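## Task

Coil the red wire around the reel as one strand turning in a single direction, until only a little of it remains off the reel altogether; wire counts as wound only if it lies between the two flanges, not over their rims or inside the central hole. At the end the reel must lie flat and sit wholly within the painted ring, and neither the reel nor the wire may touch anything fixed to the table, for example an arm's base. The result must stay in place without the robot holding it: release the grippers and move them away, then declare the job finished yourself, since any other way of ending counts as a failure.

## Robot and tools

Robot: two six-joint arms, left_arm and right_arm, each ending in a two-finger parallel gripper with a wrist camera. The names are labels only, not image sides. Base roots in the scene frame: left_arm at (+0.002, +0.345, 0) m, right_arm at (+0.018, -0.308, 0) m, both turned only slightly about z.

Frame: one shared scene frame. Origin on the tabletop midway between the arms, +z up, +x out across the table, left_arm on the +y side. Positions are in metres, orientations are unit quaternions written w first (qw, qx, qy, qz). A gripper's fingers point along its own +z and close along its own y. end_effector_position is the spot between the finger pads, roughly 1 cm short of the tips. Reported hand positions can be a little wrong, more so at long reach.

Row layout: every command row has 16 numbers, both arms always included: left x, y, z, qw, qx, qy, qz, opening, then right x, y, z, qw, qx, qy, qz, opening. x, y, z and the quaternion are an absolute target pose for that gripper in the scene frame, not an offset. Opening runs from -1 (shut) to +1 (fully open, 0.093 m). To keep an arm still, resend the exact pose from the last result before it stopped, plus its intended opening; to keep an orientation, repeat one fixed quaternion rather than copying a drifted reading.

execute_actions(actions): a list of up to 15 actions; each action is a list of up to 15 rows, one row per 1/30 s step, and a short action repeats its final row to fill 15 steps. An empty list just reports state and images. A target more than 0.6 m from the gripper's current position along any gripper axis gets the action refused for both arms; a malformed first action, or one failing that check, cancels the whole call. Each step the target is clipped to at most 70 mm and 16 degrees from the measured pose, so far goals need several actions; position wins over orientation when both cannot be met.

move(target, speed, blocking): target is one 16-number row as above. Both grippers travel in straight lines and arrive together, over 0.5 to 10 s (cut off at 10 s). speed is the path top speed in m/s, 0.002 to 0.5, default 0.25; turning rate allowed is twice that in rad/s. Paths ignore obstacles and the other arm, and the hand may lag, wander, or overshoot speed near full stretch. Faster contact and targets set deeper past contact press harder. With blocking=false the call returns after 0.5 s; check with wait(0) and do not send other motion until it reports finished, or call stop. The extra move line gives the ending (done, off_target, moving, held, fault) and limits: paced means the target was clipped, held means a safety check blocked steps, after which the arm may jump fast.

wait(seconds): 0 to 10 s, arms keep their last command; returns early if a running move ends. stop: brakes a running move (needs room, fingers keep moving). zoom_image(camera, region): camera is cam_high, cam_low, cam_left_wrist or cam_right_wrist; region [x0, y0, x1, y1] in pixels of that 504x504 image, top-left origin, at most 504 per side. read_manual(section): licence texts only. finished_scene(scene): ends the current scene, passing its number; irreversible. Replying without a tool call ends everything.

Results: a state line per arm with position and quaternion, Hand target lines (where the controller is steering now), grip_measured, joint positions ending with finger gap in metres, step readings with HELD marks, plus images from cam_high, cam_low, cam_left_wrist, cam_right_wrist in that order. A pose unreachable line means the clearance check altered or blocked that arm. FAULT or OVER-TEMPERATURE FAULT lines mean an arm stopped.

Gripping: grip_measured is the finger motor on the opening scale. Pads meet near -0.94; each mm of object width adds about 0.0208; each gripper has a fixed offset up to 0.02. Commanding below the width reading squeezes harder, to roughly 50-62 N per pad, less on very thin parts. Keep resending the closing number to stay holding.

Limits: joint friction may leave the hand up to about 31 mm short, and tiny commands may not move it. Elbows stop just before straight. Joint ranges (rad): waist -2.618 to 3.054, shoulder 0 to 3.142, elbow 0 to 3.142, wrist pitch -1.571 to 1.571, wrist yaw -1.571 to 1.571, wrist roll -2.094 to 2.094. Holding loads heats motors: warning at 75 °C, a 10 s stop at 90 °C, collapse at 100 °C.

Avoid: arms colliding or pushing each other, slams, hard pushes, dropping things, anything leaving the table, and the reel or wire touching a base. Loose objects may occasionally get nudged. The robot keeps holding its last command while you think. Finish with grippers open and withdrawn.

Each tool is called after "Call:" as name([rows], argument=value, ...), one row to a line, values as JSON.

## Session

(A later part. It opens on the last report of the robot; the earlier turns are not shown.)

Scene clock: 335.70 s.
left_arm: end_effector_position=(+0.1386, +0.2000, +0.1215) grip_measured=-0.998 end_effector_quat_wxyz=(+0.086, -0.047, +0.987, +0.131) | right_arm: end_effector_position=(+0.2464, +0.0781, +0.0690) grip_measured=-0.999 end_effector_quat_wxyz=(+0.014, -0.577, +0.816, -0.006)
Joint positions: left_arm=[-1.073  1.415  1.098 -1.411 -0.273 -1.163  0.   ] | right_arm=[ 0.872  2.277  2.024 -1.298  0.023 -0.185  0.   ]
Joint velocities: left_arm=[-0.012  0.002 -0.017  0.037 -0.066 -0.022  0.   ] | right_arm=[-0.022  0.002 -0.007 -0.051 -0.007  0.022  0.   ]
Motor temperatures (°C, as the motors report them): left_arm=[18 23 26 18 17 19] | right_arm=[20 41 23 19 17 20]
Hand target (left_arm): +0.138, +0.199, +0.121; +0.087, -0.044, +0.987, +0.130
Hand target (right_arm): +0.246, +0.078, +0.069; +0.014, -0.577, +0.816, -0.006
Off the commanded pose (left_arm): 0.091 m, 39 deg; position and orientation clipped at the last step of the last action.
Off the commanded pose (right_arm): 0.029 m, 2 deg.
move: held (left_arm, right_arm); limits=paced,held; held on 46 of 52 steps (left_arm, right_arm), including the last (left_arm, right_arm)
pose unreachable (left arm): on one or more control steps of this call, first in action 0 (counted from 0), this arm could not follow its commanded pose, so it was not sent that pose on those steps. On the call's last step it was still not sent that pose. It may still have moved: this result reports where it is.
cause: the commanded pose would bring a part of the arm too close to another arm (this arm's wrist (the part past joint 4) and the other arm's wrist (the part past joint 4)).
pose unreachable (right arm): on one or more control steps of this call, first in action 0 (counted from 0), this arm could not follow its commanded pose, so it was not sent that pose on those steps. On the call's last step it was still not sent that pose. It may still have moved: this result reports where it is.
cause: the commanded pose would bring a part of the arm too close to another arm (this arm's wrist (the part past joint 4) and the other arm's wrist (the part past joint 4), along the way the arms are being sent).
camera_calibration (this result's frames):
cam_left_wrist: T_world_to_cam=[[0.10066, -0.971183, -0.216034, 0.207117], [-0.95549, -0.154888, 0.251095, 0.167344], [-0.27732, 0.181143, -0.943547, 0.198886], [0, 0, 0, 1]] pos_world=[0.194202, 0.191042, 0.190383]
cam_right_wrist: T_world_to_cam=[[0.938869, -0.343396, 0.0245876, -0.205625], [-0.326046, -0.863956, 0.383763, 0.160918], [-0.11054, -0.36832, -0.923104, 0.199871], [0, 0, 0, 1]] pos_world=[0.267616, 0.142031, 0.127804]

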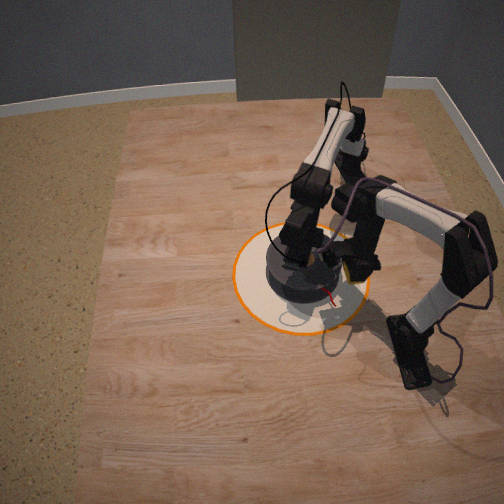

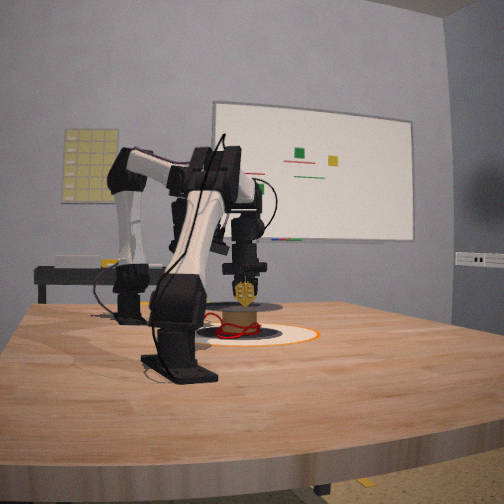

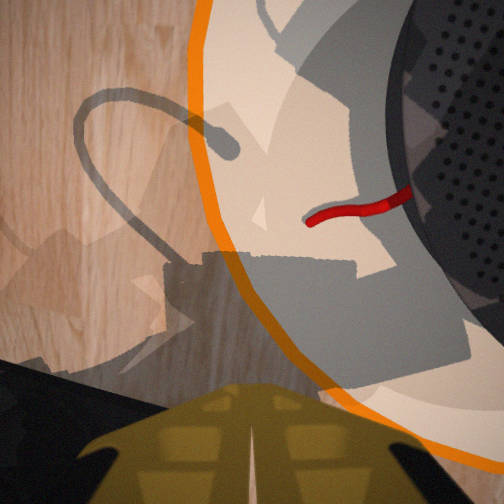

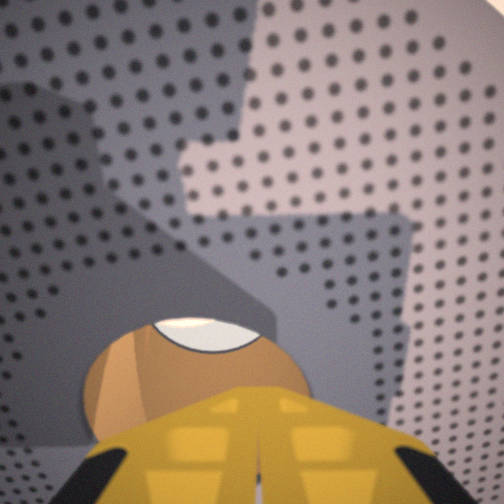

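Call:
move(target=[0.07,0.22,0.13,0.087,-0.044,0.987,0.130,-1, 0.246,0.078,0.069,0,-0.574,0.819,0,-1], speed=0.25)

Scene clock: 337.03 s.
left_arm: end_effector_position=(+0.0761, +0.2150, +0.1294) grip_measured=-0.998 end_effector_quat_wxyz=(+0.092, -0.045, +0.986, +0.128) | right_arm: end_effector_position=(+0.2443, +0.0780, +0.0716) grip_measured=-0.999 end_effector_quat_wxyz=(+0.008, -0.577, +0.817, -0.003)
Joint positions: left_arm=[-1.344  1.275  1.018 -1.531 -0.233 -1.433  0.   ] | right_arm=[ 0.872  2.28   2.04  -1.318  0.012 -0.185  0.   ]
Joint velocities: left_arm=[-0.007 -0.017 -0.002  0.037  0.037 -0.007  0.   ] | right_arm=[-0.012  0.007 -0.002  0.066  0.007  0.007  0.   ]
Motor temperatures (°C, as the motors report them): left_arm=[18 23 26 18 17 19] | right_arm=[20 42 23 19 17 20]
Hand target (left_arm): +0.071, +0.222, +0.130; +0.087, -0.044, +0.987, +0.132
Hand target (right_arm): +0.246, +0.078, +0.069; +0.000, -0.574, +0.819, +0.000
Off the commanded pose (left_arm): 0.008 m, 1 deg.
Off the commanded pose (right_arm): 0.003 m, 1 deg.
move: done
camera_calibration (this result's frames):
cam_left_wrist: T_world_to_cam=[[0.0965122, -0.972859, -0.210309, 0.229608], [-0.959329, -0.147236, 0.240852, 0.107887], [-0.26528, 0.178511, -0.947502, 0.186463], [0, 0, 0, 1]] pos_world=[0.130805, 0.205976, 0.198978]
cam_right_wrist: T_world_to_cam=[[0.93917, -0.343213, 0.012814, -0.202968], [-0.320921, -0.863658, 0.388722, 0.15754], [-0.122348, -0.369188, -0.921266, 0.204823], [0, 0, 0, 1]] pos_world=[0.266239, 0.142017, 0.130058]

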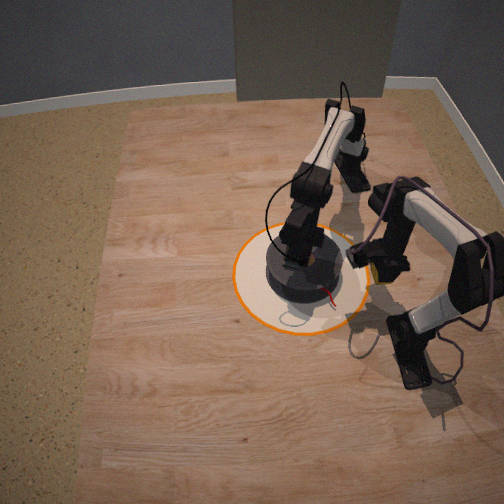

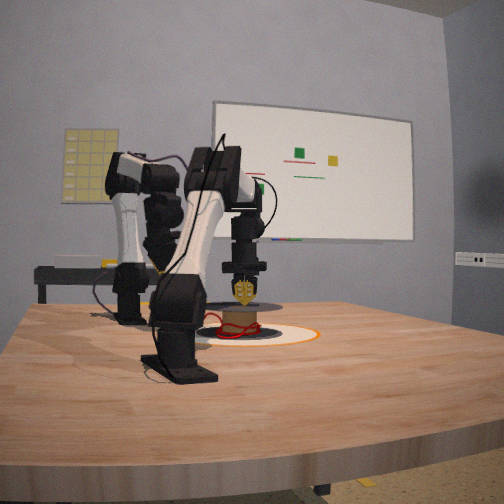

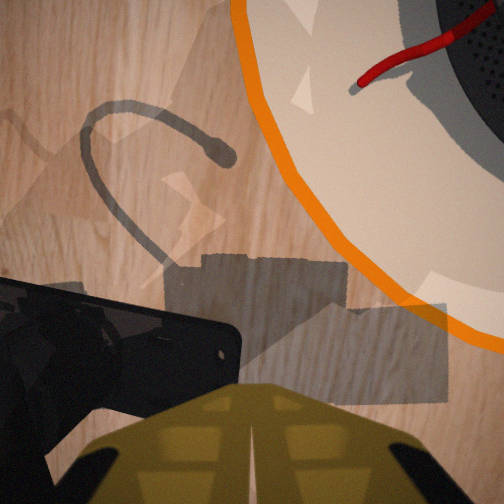

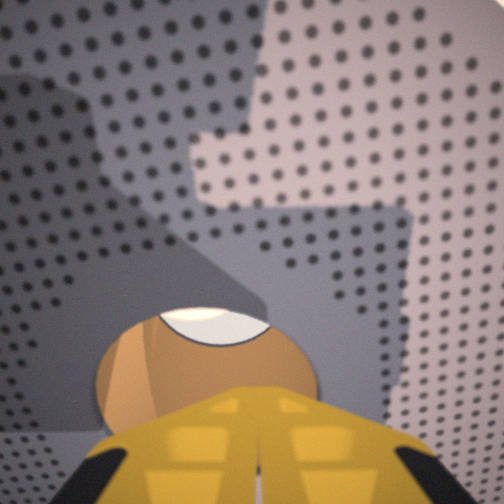

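Call:
move(target=[0.07,0.24,0.13,0,-0.342,0.940,0,-1, 0.235,0.084,0.080,0,-0.574,0.819,0,-1], speed=0.2)

Call:
move(target=[0.10,0.26,0.13,0,-0.342,0.940,0,-1, 0.235,0.084,0.050,0,-0.574,0.819,0,-1], speed=0.1)

Scene clock: 339.87 s.
left_arm: end_effector_position=(+0.0705, +0.2401, +0.1312) grip_measured=-0.998 end_effector_quat_wxyz=(+0.003, -0.333, +0.943, +0.013) | right_arm: end_effector_position=(+0.2404, +0.0802, +0.0830) grip_measured=-0.999 end_effector_quat_wxyz=(+0.009, -0.572, +0.820, -0.002)
Joint positions: left_arm=[-1.036  1.015  0.917 -1.496 -0.012 -1.689  0.   ] | right_arm=[ 0.882  2.28   2.085 -1.362  0.012 -0.162  0.   ]
Joint velocities: left_arm=[-0.012 -0.017  0.002  0.022 -0.051 -0.037  0.   ] | right_arm=[ 0.002 -0.012 -0.022 -0.066  0.022 -0.051  0.   ]
Motor temperatures (°C, as the motors report them): left_arm=[18 23 25 18 17 19] | right_arm=[20 42 23 19 17 20]
Hand target (left_arm): +0.070, +0.239, +0.130; -0.001, -0.341, +0.940, -0.001
Hand target (right_arm): +0.235, +0.084, +0.080; +0.000, -0.574, +0.819, -0.000
Off the commanded pose (left_arm): 0.001 m, 2 deg.
Off the commanded pose (right_arm): 0.007 m, 1 deg.
move: done
camera_calibration (this result's frames):
cam_left_wrist: T_world_to_cam=[[0.621463, -0.783288, 0.0155978, 0.14276], [-0.715651, -0.559473, 0.41813, 0.164364], [-0.31879, -0.271015, -0.908253, 0.288689], [0, 0, 0, 1]] pos_world=[0.120938, 0.282019, 0.19125]
cam_right_wrist: T_world_to_cam=[[0.934638, -0.355375, 0.0126823, -0.196657], [-0.332193, -0.859831, 0.387735, 0.15623], [-0.126887, -0.366605, -0.921684, 0.216523], [0, 0, 0, 1]] pos_world=[0.263176, 0.143823, 0.141484]

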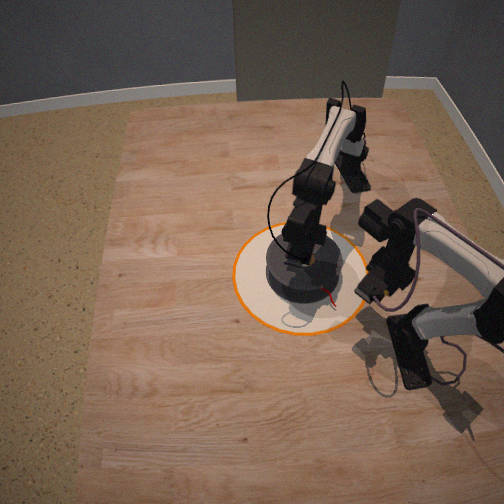

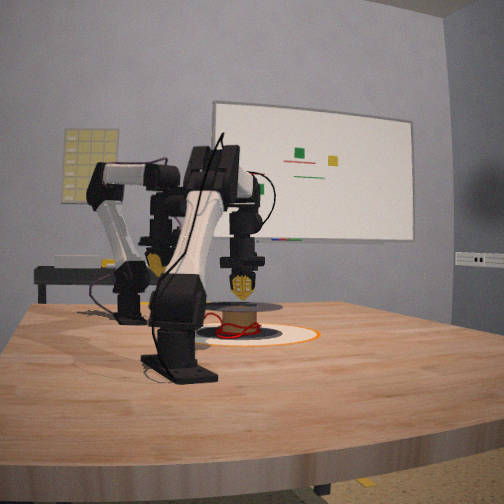

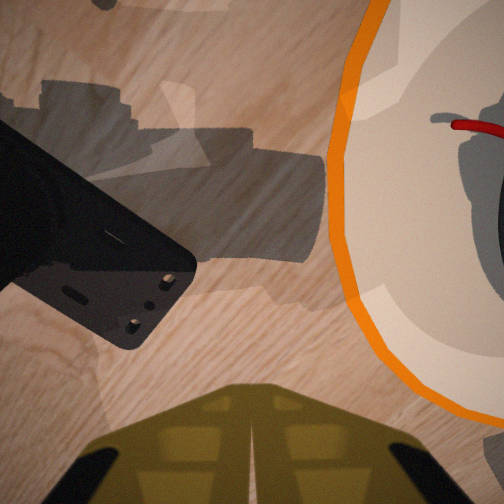

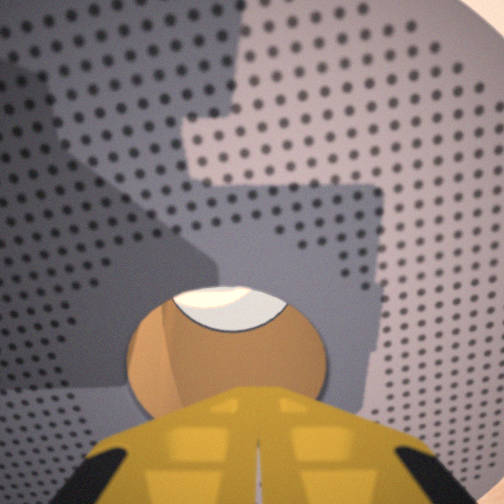

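Scene clock: 340.87 s.
left_arm: end_effector_position=(+0.0985, +0.2612, +0.1311) grip_measured=-0.998 end_effector_quat_wxyz=(+0.002, -0.342, +0.940, +0.008) | right_arm: end_effector_position=(+0.2413, +0.0818, +0.0628) grip_measured=-0.999 end_effector_quat_wxyz=(+0.012, -0.572, +0.820, -0.001)
Joint positions: left_arm=[-0.756  1.015  0.917 -1.486 -0.011 -1.426  0.   ] | right_arm=[ 0.882  2.28   2.005 -1.275  0.012 -0.162  0.   ]
Joint velocities: left_arm=[-0.007  0.002  0.007  0.081  0.037  0.051  0.   ] | right_arm=[ 0.002 -0.007 -0.002  0.037 -0.007 -0.022  0.   ]
Motor temperatures (°C, as the motors report them): left_arm=[18 23 25 18 17 19] | right_arm=[20 42 23 19 17 20]
Hand target (left_arm): +0.100, +0.259, +0.130; +0.000, -0.342, +0.940, -0.001
Hand target (right_arm): +0.235, +0.083, +0.050; +0.000, -0.574, +0.819, -0.000
Off the commanded pose (left_arm): 0.002 m, 1 deg.
Off the commanded pose (right_arm): 0.014 m, 1 deg.
move: off_target (right_arm)
camera_calibration (this result's frames):
cam_left_wrist: T_world_to_cam=[[0.634862, -0.772285, 0.0229479, 0.136774], [-0.706132, -0.567914, 0.422908, 0.196875], [-0.313573, -0.284693, -0.905882, 0.306043], [0, 0, 0, 1]] pos_world=[0.148154, 0.304565, 0.19084]
cam_right_wrist: T_world_to_cam=[[0.934455, -0.355815, 0.0137698, -0.196671], [-0.333892, -0.862132, 0.38111, 0.166764], [-0.123733, -0.360728, -0.924427, 0.197573], [0, 0, 0, 1]] pos_world=[0.263908, 0.145064, 0.121794]

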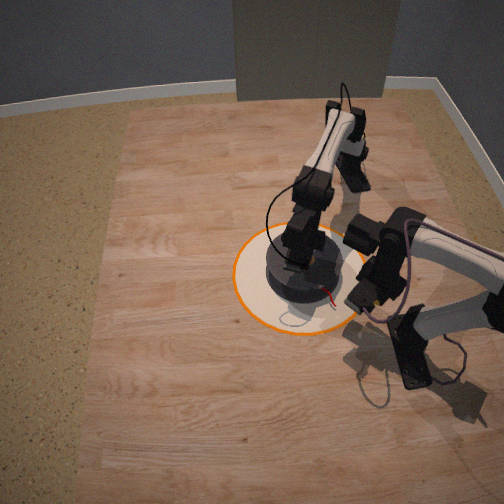

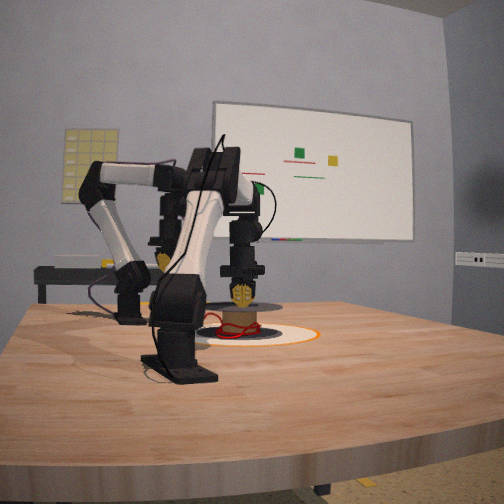

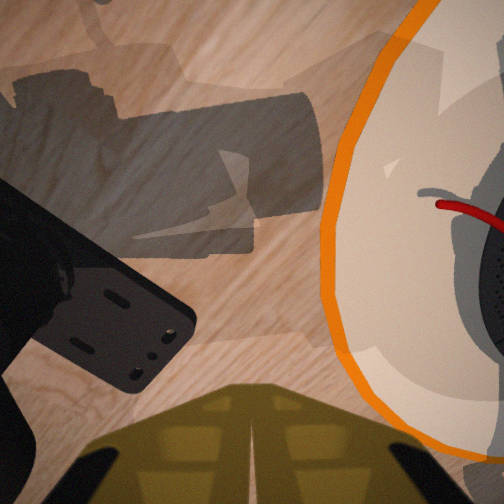

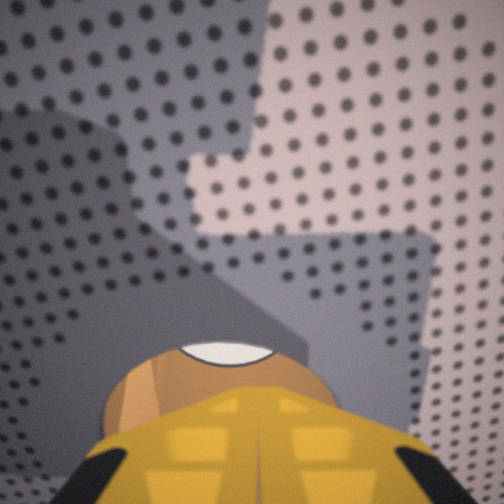

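Call:
move(target=[0.12,0.27,0.13,0,-0.342,0.940,0,-1, 0.226,0.087,0.052,0,-0.574,0.819,0,-1], speed=0.1)

Scene clock: 342.07 s.
left_arm: end_effector_position=(+0.1143, +0.2738, +0.1295) grip_measured=-0.998 end_effector_quat_wxyz=(+0.002, -0.341, +0.940, +0.006) | right_arm: end_effector_position=(+0.2321, +0.0872, +0.0628) grip_measured=-0.999 end_effector_quat_wxyz=(+0.012, -0.573, +0.819, -0.000)
Joint positions: left_arm=[-0.605  1.029  0.917 -1.465 -0.011 -1.274  0.   ] | right_arm=[ 0.906  2.28   2.005 -1.274  0.012 -0.141  0.   ]
Joint velocities: left_arm=[ 0.002  0.007  0.007  0.037 -0.007  0.007  0.   ] | right_arm=[-0.002 -0.017  0.007  0.051  0.066  0.066  0.   ]
Motor temperatures (°C, as the motors report them): left_arm=[18 23 25 18 16 19] | right_arm=[20 42 23 19 17 20]
Hand target (left_arm): +0.120, +0.269, +0.130; +0.000, -0.342, +0.940, -0.001
Hand target (right_arm): +0.226, +0.086, +0.052; +0.000, -0.574, +0.819, -0.001
Off the commanded pose (left_arm): 0.007 m, 1 deg.
Off the commanded pose (right_arm): 0.012 m, 1 deg.
move: off_target (right_arm)
camera_calibration (this result's frames):
cam_left_wrist: T_world_to_cam=[[0.634522, -0.772408, 0.0277026, 0.136011], [-0.707346, -0.565882, 0.423603, 0.215331], [-0.311518, -0.288381, -0.905424, 0.31384], [0, 0, 0, 1]] pos_world=[0.163779, 0.317413, 0.189176]
cam_right_wrist: T_world_to_cam=[[0.935545, -0.352965, 0.0130992, -0.186582], [-0.331158, -0.863637, 0.380086, 0.167853], [-0.122844, -0.359926, -0.924858, 0.198114], [0, 0, 0, 1]] pos_world=[0.254478, 0.150413, 0.121873]

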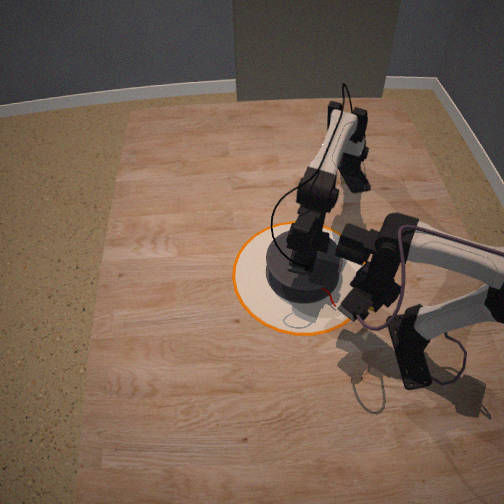

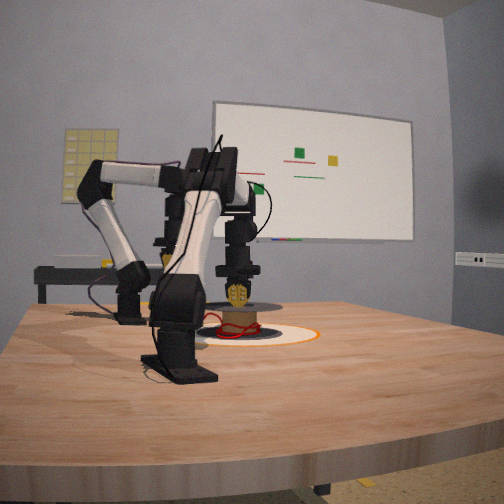

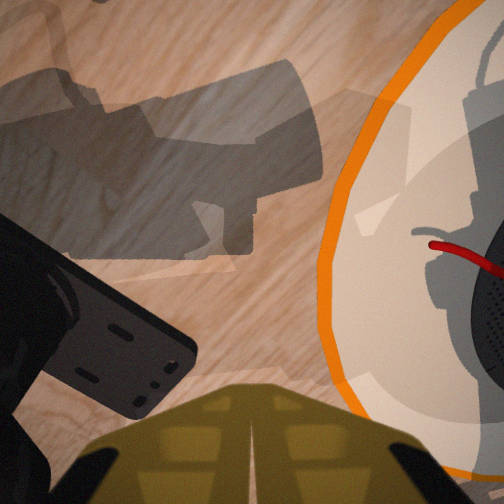

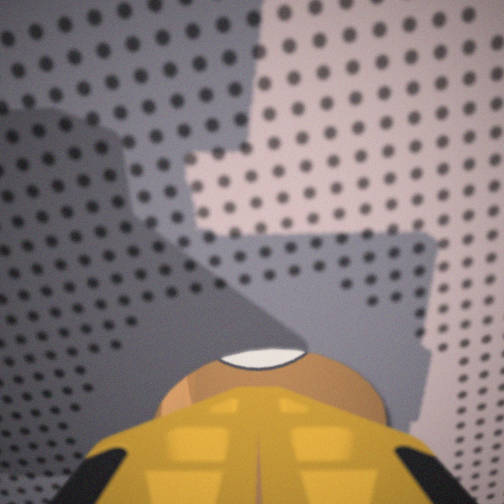

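Call:
move(target=[0.12,0.27,0.13,0,-0.643,0.766,0,-1, 0.231,0.086,0.046,0,-0.574,0.819,0,-1], speed=0.2)

Call:
move(target=[0.13,0.27,0.13,0,-0.643,0.766,0,0.3, 0.233,0.086,0.052,0,-0.574,0.819,0,0.1], speed=0.2)

Scene clock: 344.73 s.
left_arm: end_effector_position=(+0.1147, +0.2744, +0.1295) grip_measured=-0.998 end_effector_quat_wxyz=(+0.004, -0.638, +0.770, +0.005) | right_arm: end_effector_position=(+0.2335, +0.0900, +0.0629) grip_measured=-0.999 end_effector_quat_wxyz=(+0.018, -0.573, +0.819, +0.003)
Joint positions: left_arm=[-0.598  1.029  0.917 -1.465 -0.01  -1.954  0.   ] | right_arm=[ 0.906  2.28   2.005 -1.261  0.012 -0.141  0.   ]
Joint velocities: left_arm=[ 0.002 -0.007 -0.002 -0.066 -0.007  0.007  0.   ] | right_arm=[-0.012  0.002 -0.007 -0.037  0.037  0.007  0.   ]
Motor temperatures (°C, as the motors report them): left_arm=[18 22 25 18 16 19] | right_arm=[20 42 23 19 17 20]
Hand target (left_arm): +0.120, +0.270, +0.130; +0.000, -0.643, +0.766, -0.000
Hand target (right_arm): +0.231, +0.085, +0.047; -0.000, -0.574, +0.819, +0.000
Off the commanded pose (left_arm): 0.007 m, 1 deg.
Off the commanded pose (right_arm): 0.018 m, 2 deg.
move: off_target (right_arm)
camera_calibration (this result's frames):
cam_left_wrist: T_world_to_cam=[[0.980063, -0.195577, 0.0350256, -0.0626969], [-0.191992, -0.886821, 0.420341, 0.245308], [-0.0511476, -0.418685, -0.90669, 0.320178], [0, 0, 0, 1]] pos_world=[0.12492, 0.339336, 0.189385]
cam_right_wrist: T_world_to_cam=[[0.935459, -0.353125, 0.0147869, -0.187064], [-0.333447, -0.867915, 0.368152, 0.172373], [-0.11717, -0.349322, -0.929648, 0.197398], [0, 0, 0, 1]] pos_world=[0.255597, 0.152504, 0.122817]

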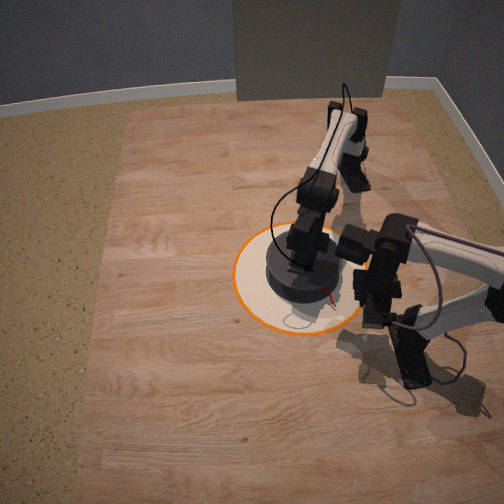

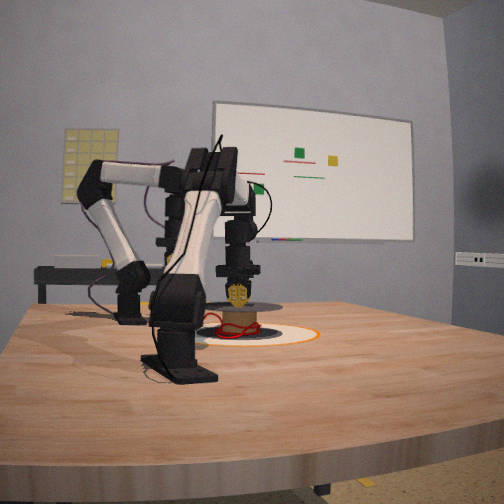

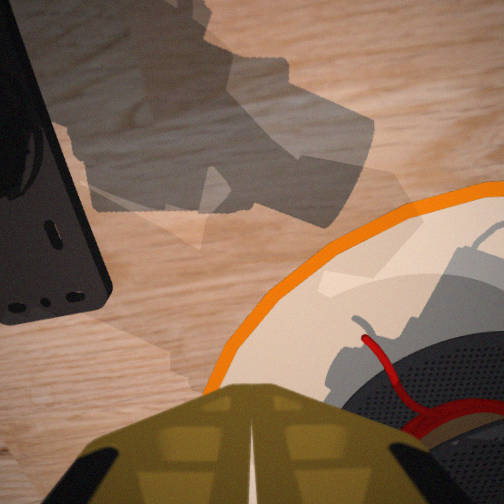

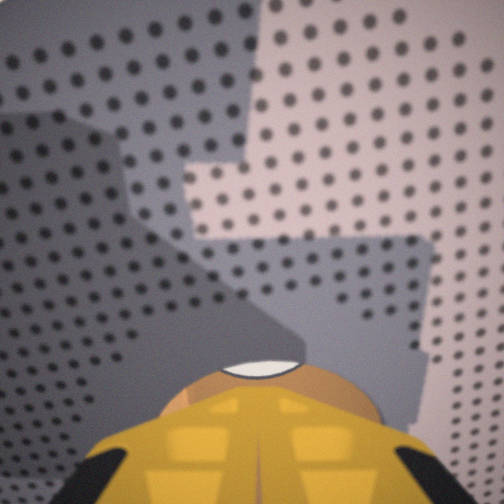

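Scene clock: 345.50 s.
left_arm: end_effector_position=(+0.1226, +0.2745, +0.1282) grip_measured=+0.298 end_effector_quat_wxyz=(+0.002, -0.642, +0.767, +0.008) | right_arm: end_effector_position=(+0.2331, +0.0897, +0.0648) grip_measured=+0.030 end_effector_quat_wxyz=(+0.018, -0.573, +0.819, +0.004)
Joint positions: left_arm=[-0.567  1.064  0.928 -1.449 -0.01  -1.933  0.059] | right_arm=[ 0.905  2.275  2.005 -1.264  0.009 -0.142  0.047]
Joint velocities: left_arm=[-0.007  0.002 -0.012 -0.081 -0.007 -0.022  0.001] | right_arm=[-0.007  0.012  0.012  0.007  0.022 -0.022  0.001]
Motor temperatures (°C, as the motors report them): left_arm=[18 22 26 18 16 19] | right_arm=[20 42 23 19 17 20]
Hand target (left_arm): +0.130, +0.270, +0.130; +0.000, -0.643, +0.766, -0.000
Hand target (right_arm): +0.233, +0.086, +0.053; +0.000, -0.574, +0.819, +0.001
Off the commanded pose (left_arm): 0.009 m, 1 deg.
Off the commanded pose (right_arm): 0.013 m, 2 deg.
move: off_target (right_arm)
camera_calibration (this result's frames):
cam_left_wrist: T_world_to_cam=[[0.982247, -0.185598, 0.0272652, -0.072376], [-0.17986, -0.890474, 0.41798, 0.24734], [-0.0532974, -0.415464, -0.908047, 0.319006], [0, 0, 0, 1]] pos_world=[0.13258, 0.339353, 0.188263]
cam_right_wrist: T_world_to_cam=[[0.935647, -0.352719, 0.012416, -0.186689], [-0.332508, -0.869146, 0.366091, 0.171325], [-0.118336, -0.346661, -0.930496, 0.199163], [0, 0, 0, 1]] pos_world=[0.25521, 0.152099, 0.124918]

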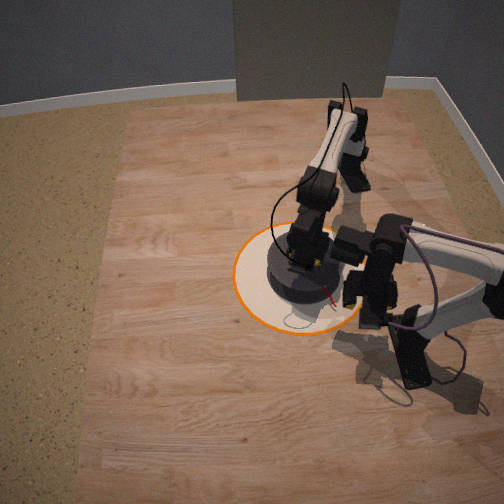

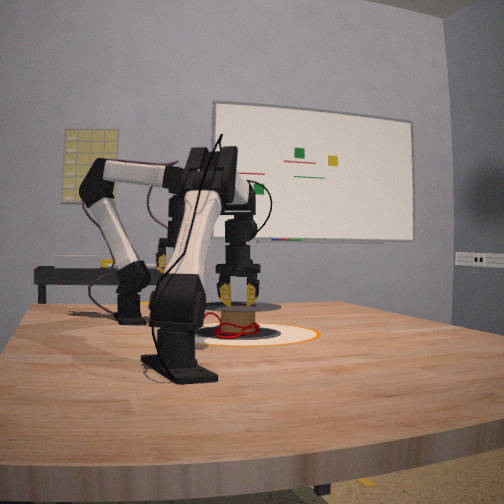

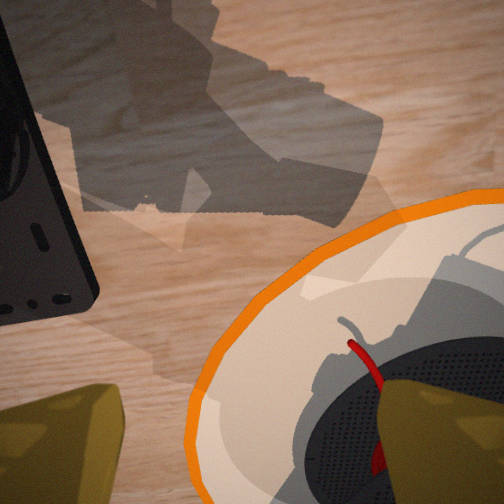

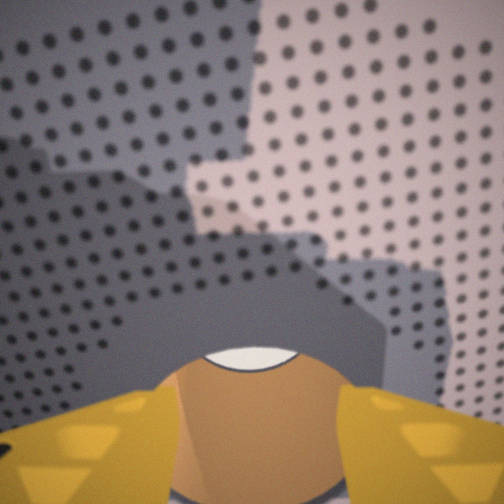

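Call:
move(target=[0.17,0.29,0.12,0,-0.643,0.766,0,0.3, 0.233,0.086,0.052,0,-0.259,0.966,0,0.1], speed=0.3)

Scene clock: 347.87 s.
left_arm: end_effector_position=(+0.1617, +0.2918, +0.1189) grip_measured=+0.298 end_effector_quat_wxyz=(+0.001, -0.642, +0.767, +0.008) | right_arm: end_effector_position=(+0.2354, +0.0876, +0.0649) grip_measured=+0.030 end_effector_quat_wxyz=(+0.021, -0.270, +0.963, +0.003)
Joint positions: left_arm=[-0.357  1.177  0.953 -1.359 -0.01  -1.724  0.059] | right_arm=[ 0.905  2.275  2.005 -1.267  0.027  0.531  0.047]
Joint velocities: left_arm=[ 0.002  0.002  0.007 -0.022 -0.037 -0.022 -0.001] | right_arm=[-0.007 -0.002 -0.012  0.037 -0.007  0.037 -0.   ]
Motor temperatures (°C, as the motors report them): left_arm=[18 22 26 18 16 19] | right_arm=[20 42 23 19 17 20]
Hand target (left_arm): +0.170, +0.289, +0.120; +0.000, -0.643, +0.766, -0.001
Hand target (right_arm): +0.233, +0.086, +0.053; +0.000, -0.259, +0.966, +0.000
Off the commanded pose (left_arm): 0.009 m, 1 deg.
Off the commanded pose (right_arm): 0.013 m, 3 deg.
move: off_target (right_arm)
camera_calibration (this result's frames):
cam_left_wrist: T_world_to_cam=[[0.982289, -0.185502, 0.0264075, -0.107274], [-0.17927, -0.889432, 0.420445, 0.272914], [-0.0545058, -0.417732, -0.906934, 0.320553], [0, 0, 0, 1]] pos_world=[0.171771, 0.356744, 0.178808]
cam_right_wrist: T_world_to_cam=[[0.511735, -0.85913, 0.00471875, -0.0449661], [-0.80258, -0.476077, 0.359467, 0.246844], [-0.306582, -0.187739, -0.933146, 0.22927], [0, 0, 0, 1]] pos_world=[0.291413, 0.121928, 0.125422]

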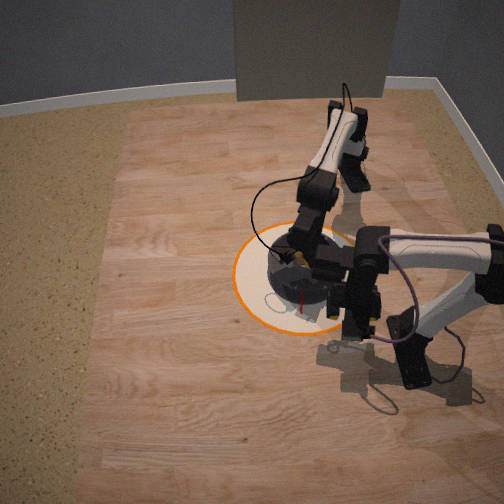

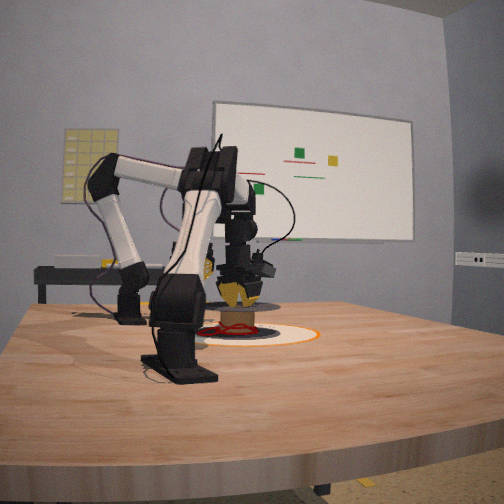

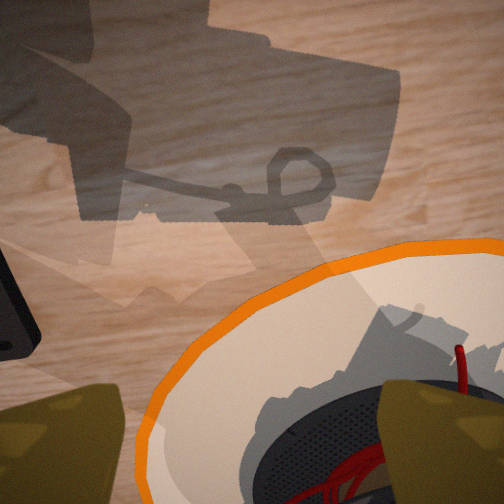

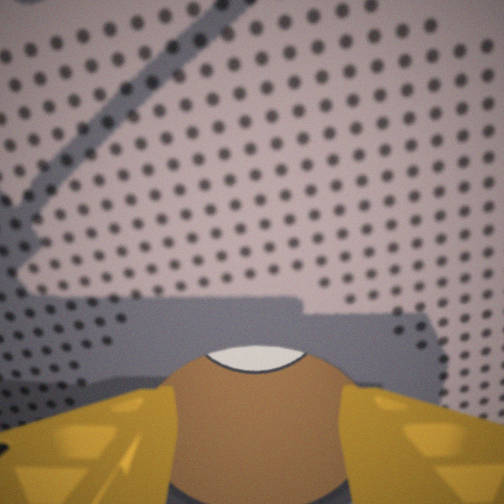

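Call:
move(target=[0.25,0.27,0.10,-0.100,-0.6375,0.7594,-0.0839,0.2, 0.235,0.087,0.052,0,-0.259,0.966,0,-1], speed=0.3)

Call:
move(target=[0.255,0.25,0.07,-0.100,-0.6375,0.7594,-0.0839,0.2, 0.235,0.088,0.045,0,-0.0436,0.999,0,-1], speed=0.3)

Call:
move(target=[0.255,0.235,0.05,-0.100,-0.6375,0.7594,-0.0839,0.2, 0.235,0.088,0.050,0,-0.0436,0.999,0,0.1], speed=0.2)

Scene clock: 353.33 s.
left_arm: end_effector_position=(+0.2404, +0.2703, +0.1003) grip_measured=+0.202 end_effector_quat_wxyz=(-0.101, -0.639, +0.759, -0.072) | right_arm: end_effector_position=(+0.2325, +0.0876, +0.0554) grip_measured=-0.999 end_effector_quat_wxyz=(+0.008, -0.266, +0.964, -0.000)
Joint positions: left_arm=[-0.164  1.51   1.112 -1.203  0.247 -1.532  0.055] | right_arm=[ 0.905  2.297  2.005 -1.268  0.012  0.54   0.   ]
Joint velocities: left_arm=[ 0.002  0.017 -0.007 -0.007 -0.007  0.022 -0.   ] | right_arm=[-0.007 -0.002 -0.002 -0.007 -0.066  0.066  0.   ]
Motor temperatures (°C, as the motors report them): left_arm=[18 22 26 18 16 19] | right_arm=[20 42 23 19 17 20]
Hand target (left_arm): +0.249, +0.268, +0.102; -0.100, -0.637, +0.759, -0.085
Hand target (right_arm): +0.235, +0.087, +0.052; +0.000, -0.259, +0.966, +0.000
Off the commanded pose (left_arm): 0.010 m, 1 deg.
Off the commanded pose (right_arm): 0.004 m, 1 deg.
move: done
camera_calibration (this result's frames):
cam_left_wrist: T_world_to_cam=[[0.984723, -0.17312, 0.0187265, -0.191216], [-0.144895, -0.754997, 0.639519, 0.209195], [-0.0965749, -0.632462, -0.768547, 0.353227], [0, 0, 0, 1]] pos_world=[0.252719, 0.348241, 0.141268]
cam_right_wrist: T_world_to_cam=[[0.504234, -0.863562, 0.00311114, -0.0411925], [-0.797735, -0.464411, 0.384632, 0.244371], [-0.330708, -0.196426, -0.923065, 0.225413], [0, 0, 0, 1]] pos_world=[0.290259, 0.122193, 0.114206]

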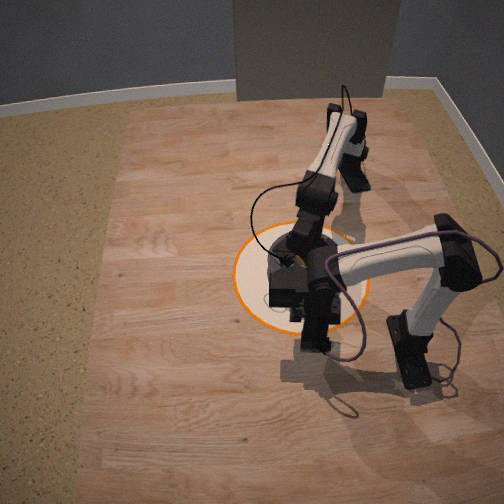

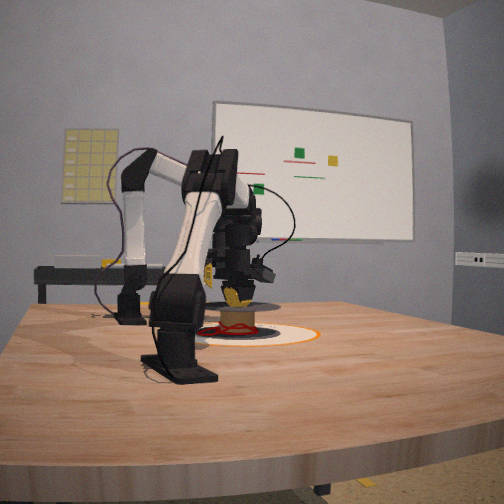

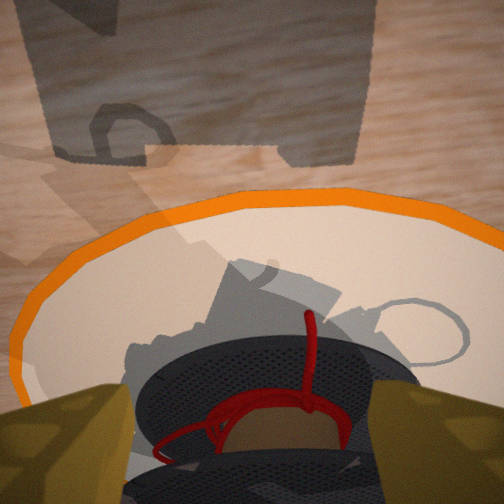

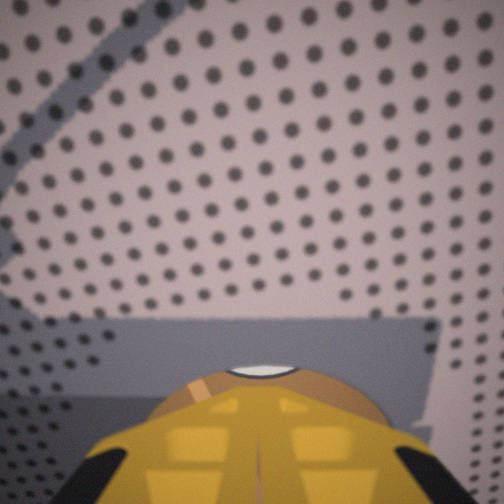

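Scene clock: 354.70 s.
left_arm: end_effector_position=(+0.2562, +0.2539, +0.0780) grip_measured=+0.202 end_effector_quat_wxyz=(-0.090, -0.638, +0.760, -0.086) | right_arm: end_effector_position=(+0.2325, +0.0876, +0.0554) grip_measured=-0.999 end_effector_quat_wxyz=(+0.008, -0.052, +0.999, +0.002)
Joint positions: left_arm=[-0.215  1.56   1.07  -1.061  0.25  -1.588  0.055] | right_arm=[ 0.905  2.297  2.005 -1.268  0.012  0.975  0.   ]
Joint velocities: left_arm=[ 0.012 -0.017 -0.002  0.022  0.022 -0.022  0.001] | right_arm=[-0.007 -0.002 -0.017 -0.022  0.022  0.051  0.   ]
Motor temperatures (°C, as the motors report them): left_arm=[18 22 26 18 16 19] | right_arm=[20 42 23 19 17 20]
Hand target (left_arm): +0.254, +0.250, +0.070; -0.100, -0.637, +0.759, -0.084
Hand target (right_arm): +0.235, +0.088, +0.045; -0.000, -0.044, +0.999, +0.000
Off the commanded pose (left_arm): 0.009 m, 1 deg.
Off the commanded pose (right_arm): 0.011 m, 1 deg.
move: off_target (right_arm)
camera_calibration (this result's frames):
cam_left_wrist: T_world_to_cam=[[0.983937, -0.169991, 0.0545025, -0.212638], [-0.165077, -0.750213, 0.640258, 0.217239], [-0.0679498, -0.638971, -0.766224, 0.321407], [0, 0, 0, 1]] pos_world=[0.266923, 0.332198, 0.11877]
cam_right_wrist: T_world_to_cam=[[0.0931497, -0.995645, -0.00365629, 0.066311], [-0.919082, -0.0873977, 0.384254, 0.239581], [-0.3829, -0.0324327, -0.92322, 0.223192], [0, 0, 0, 1]] pos_world=[0.299478, 0.0941998, 0.114238]

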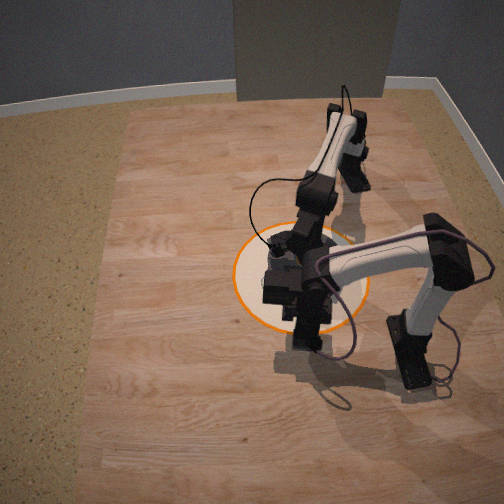

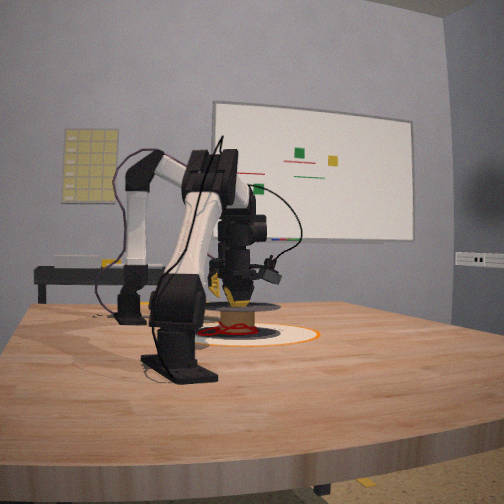

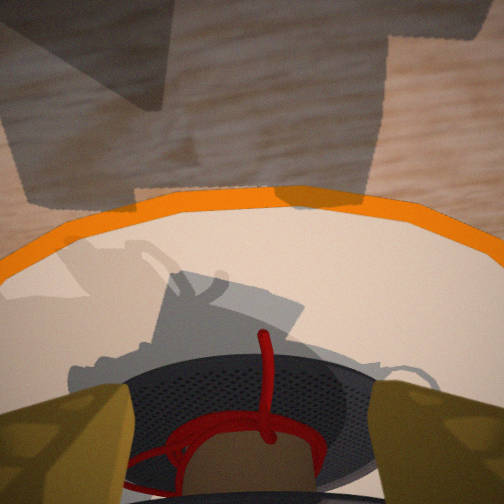

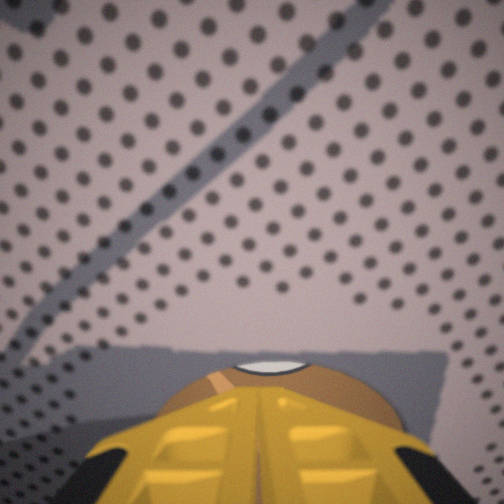

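Scene clock: 355.63 s.
left_arm: end_effector_position=(+0.2562, +0.2390, +0.0570) grip_measured=+0.202 end_effector_quat_wxyz=(-0.092, -0.638, +0.760, -0.085) | right_arm: end_effector_position=(+0.2320, +0.0871, +0.0597) grip_measured=-0.182 end_effector_quat_wxyz=(+0.008, -0.052, +0.999, +0.004)
Joint positions: left_arm=[-0.27   1.596  1.019 -0.964  0.25  -1.643  0.055] | right_arm=[ 0.905  2.287  2.005 -1.273  0.01   0.976  0.036]
Joint velocities: left_arm=[-0.002 -0.007  0.012 -0.007 -0.022 -0.007 -0.001] | right_arm=[-0.012  0.007  0.012 -0.022 -0.022 -0.007 -0.   ]
Motor temperatures (°C, as the motors report them): left_arm=[18 22 26 18 16 19] | right_arm=[20 42 23 19 17 20]
Hand target (left_arm): +0.254, +0.235, +0.050; -0.100, -0.638, +0.759, -0.083
Hand target (right_arm): +0.235, +0.088, +0.050; -0.000, -0.043, +0.999, +0.000
Off the commanded pose (left_arm): 0.008 m, 1 deg.
Off the commanded pose (right_arm): 0.010 m, 1 deg.
move: done
camera_calibration (this result's frames):
cam_left_wrist: T_world_to_cam=[[0.984131, -0.170188, 0.050214, -0.21373], [-0.162405, -0.749913, 0.641292, 0.218681], [-0.0714838, -0.63927, -0.765652, 0.296721], [0, 0, 0, 1]] pos_world=[0.267064, 0.317302, 0.0976792]
cam_right_wrist: T_world_to_cam=[[0.0927929, -0.99565, -0.00842915, 0.0662614], [-0.919624, -0.0889465, 0.382597, 0.237832], [-0.381682, -0.0277506, -0.923877, 0.226259], [0, 0, 0, 1]] pos_world=[0.298927, 0.0934063, 0.1186]

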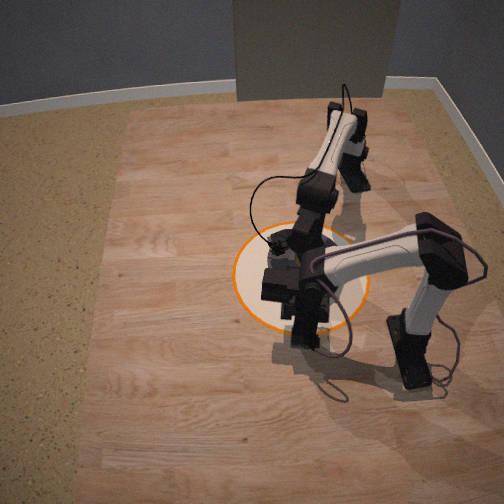

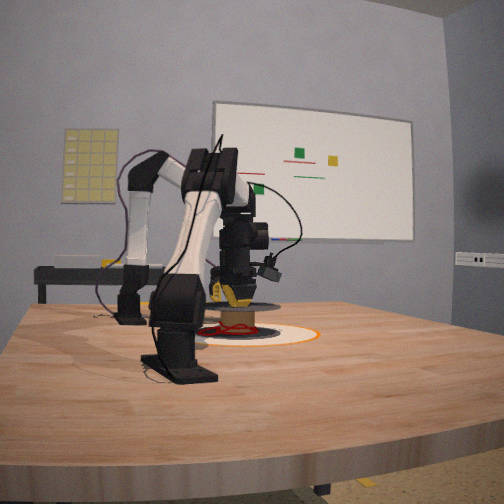

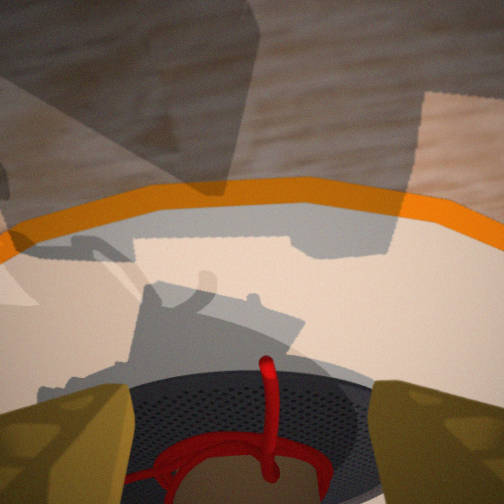

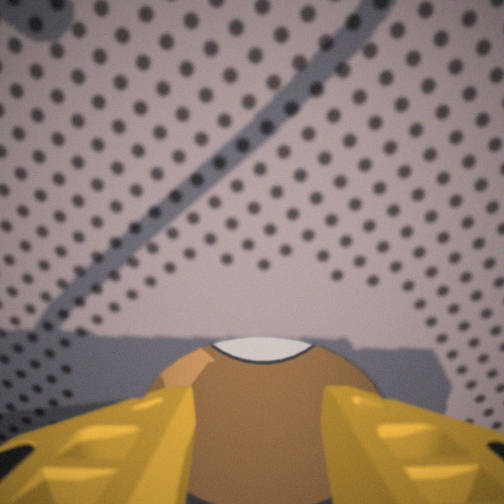

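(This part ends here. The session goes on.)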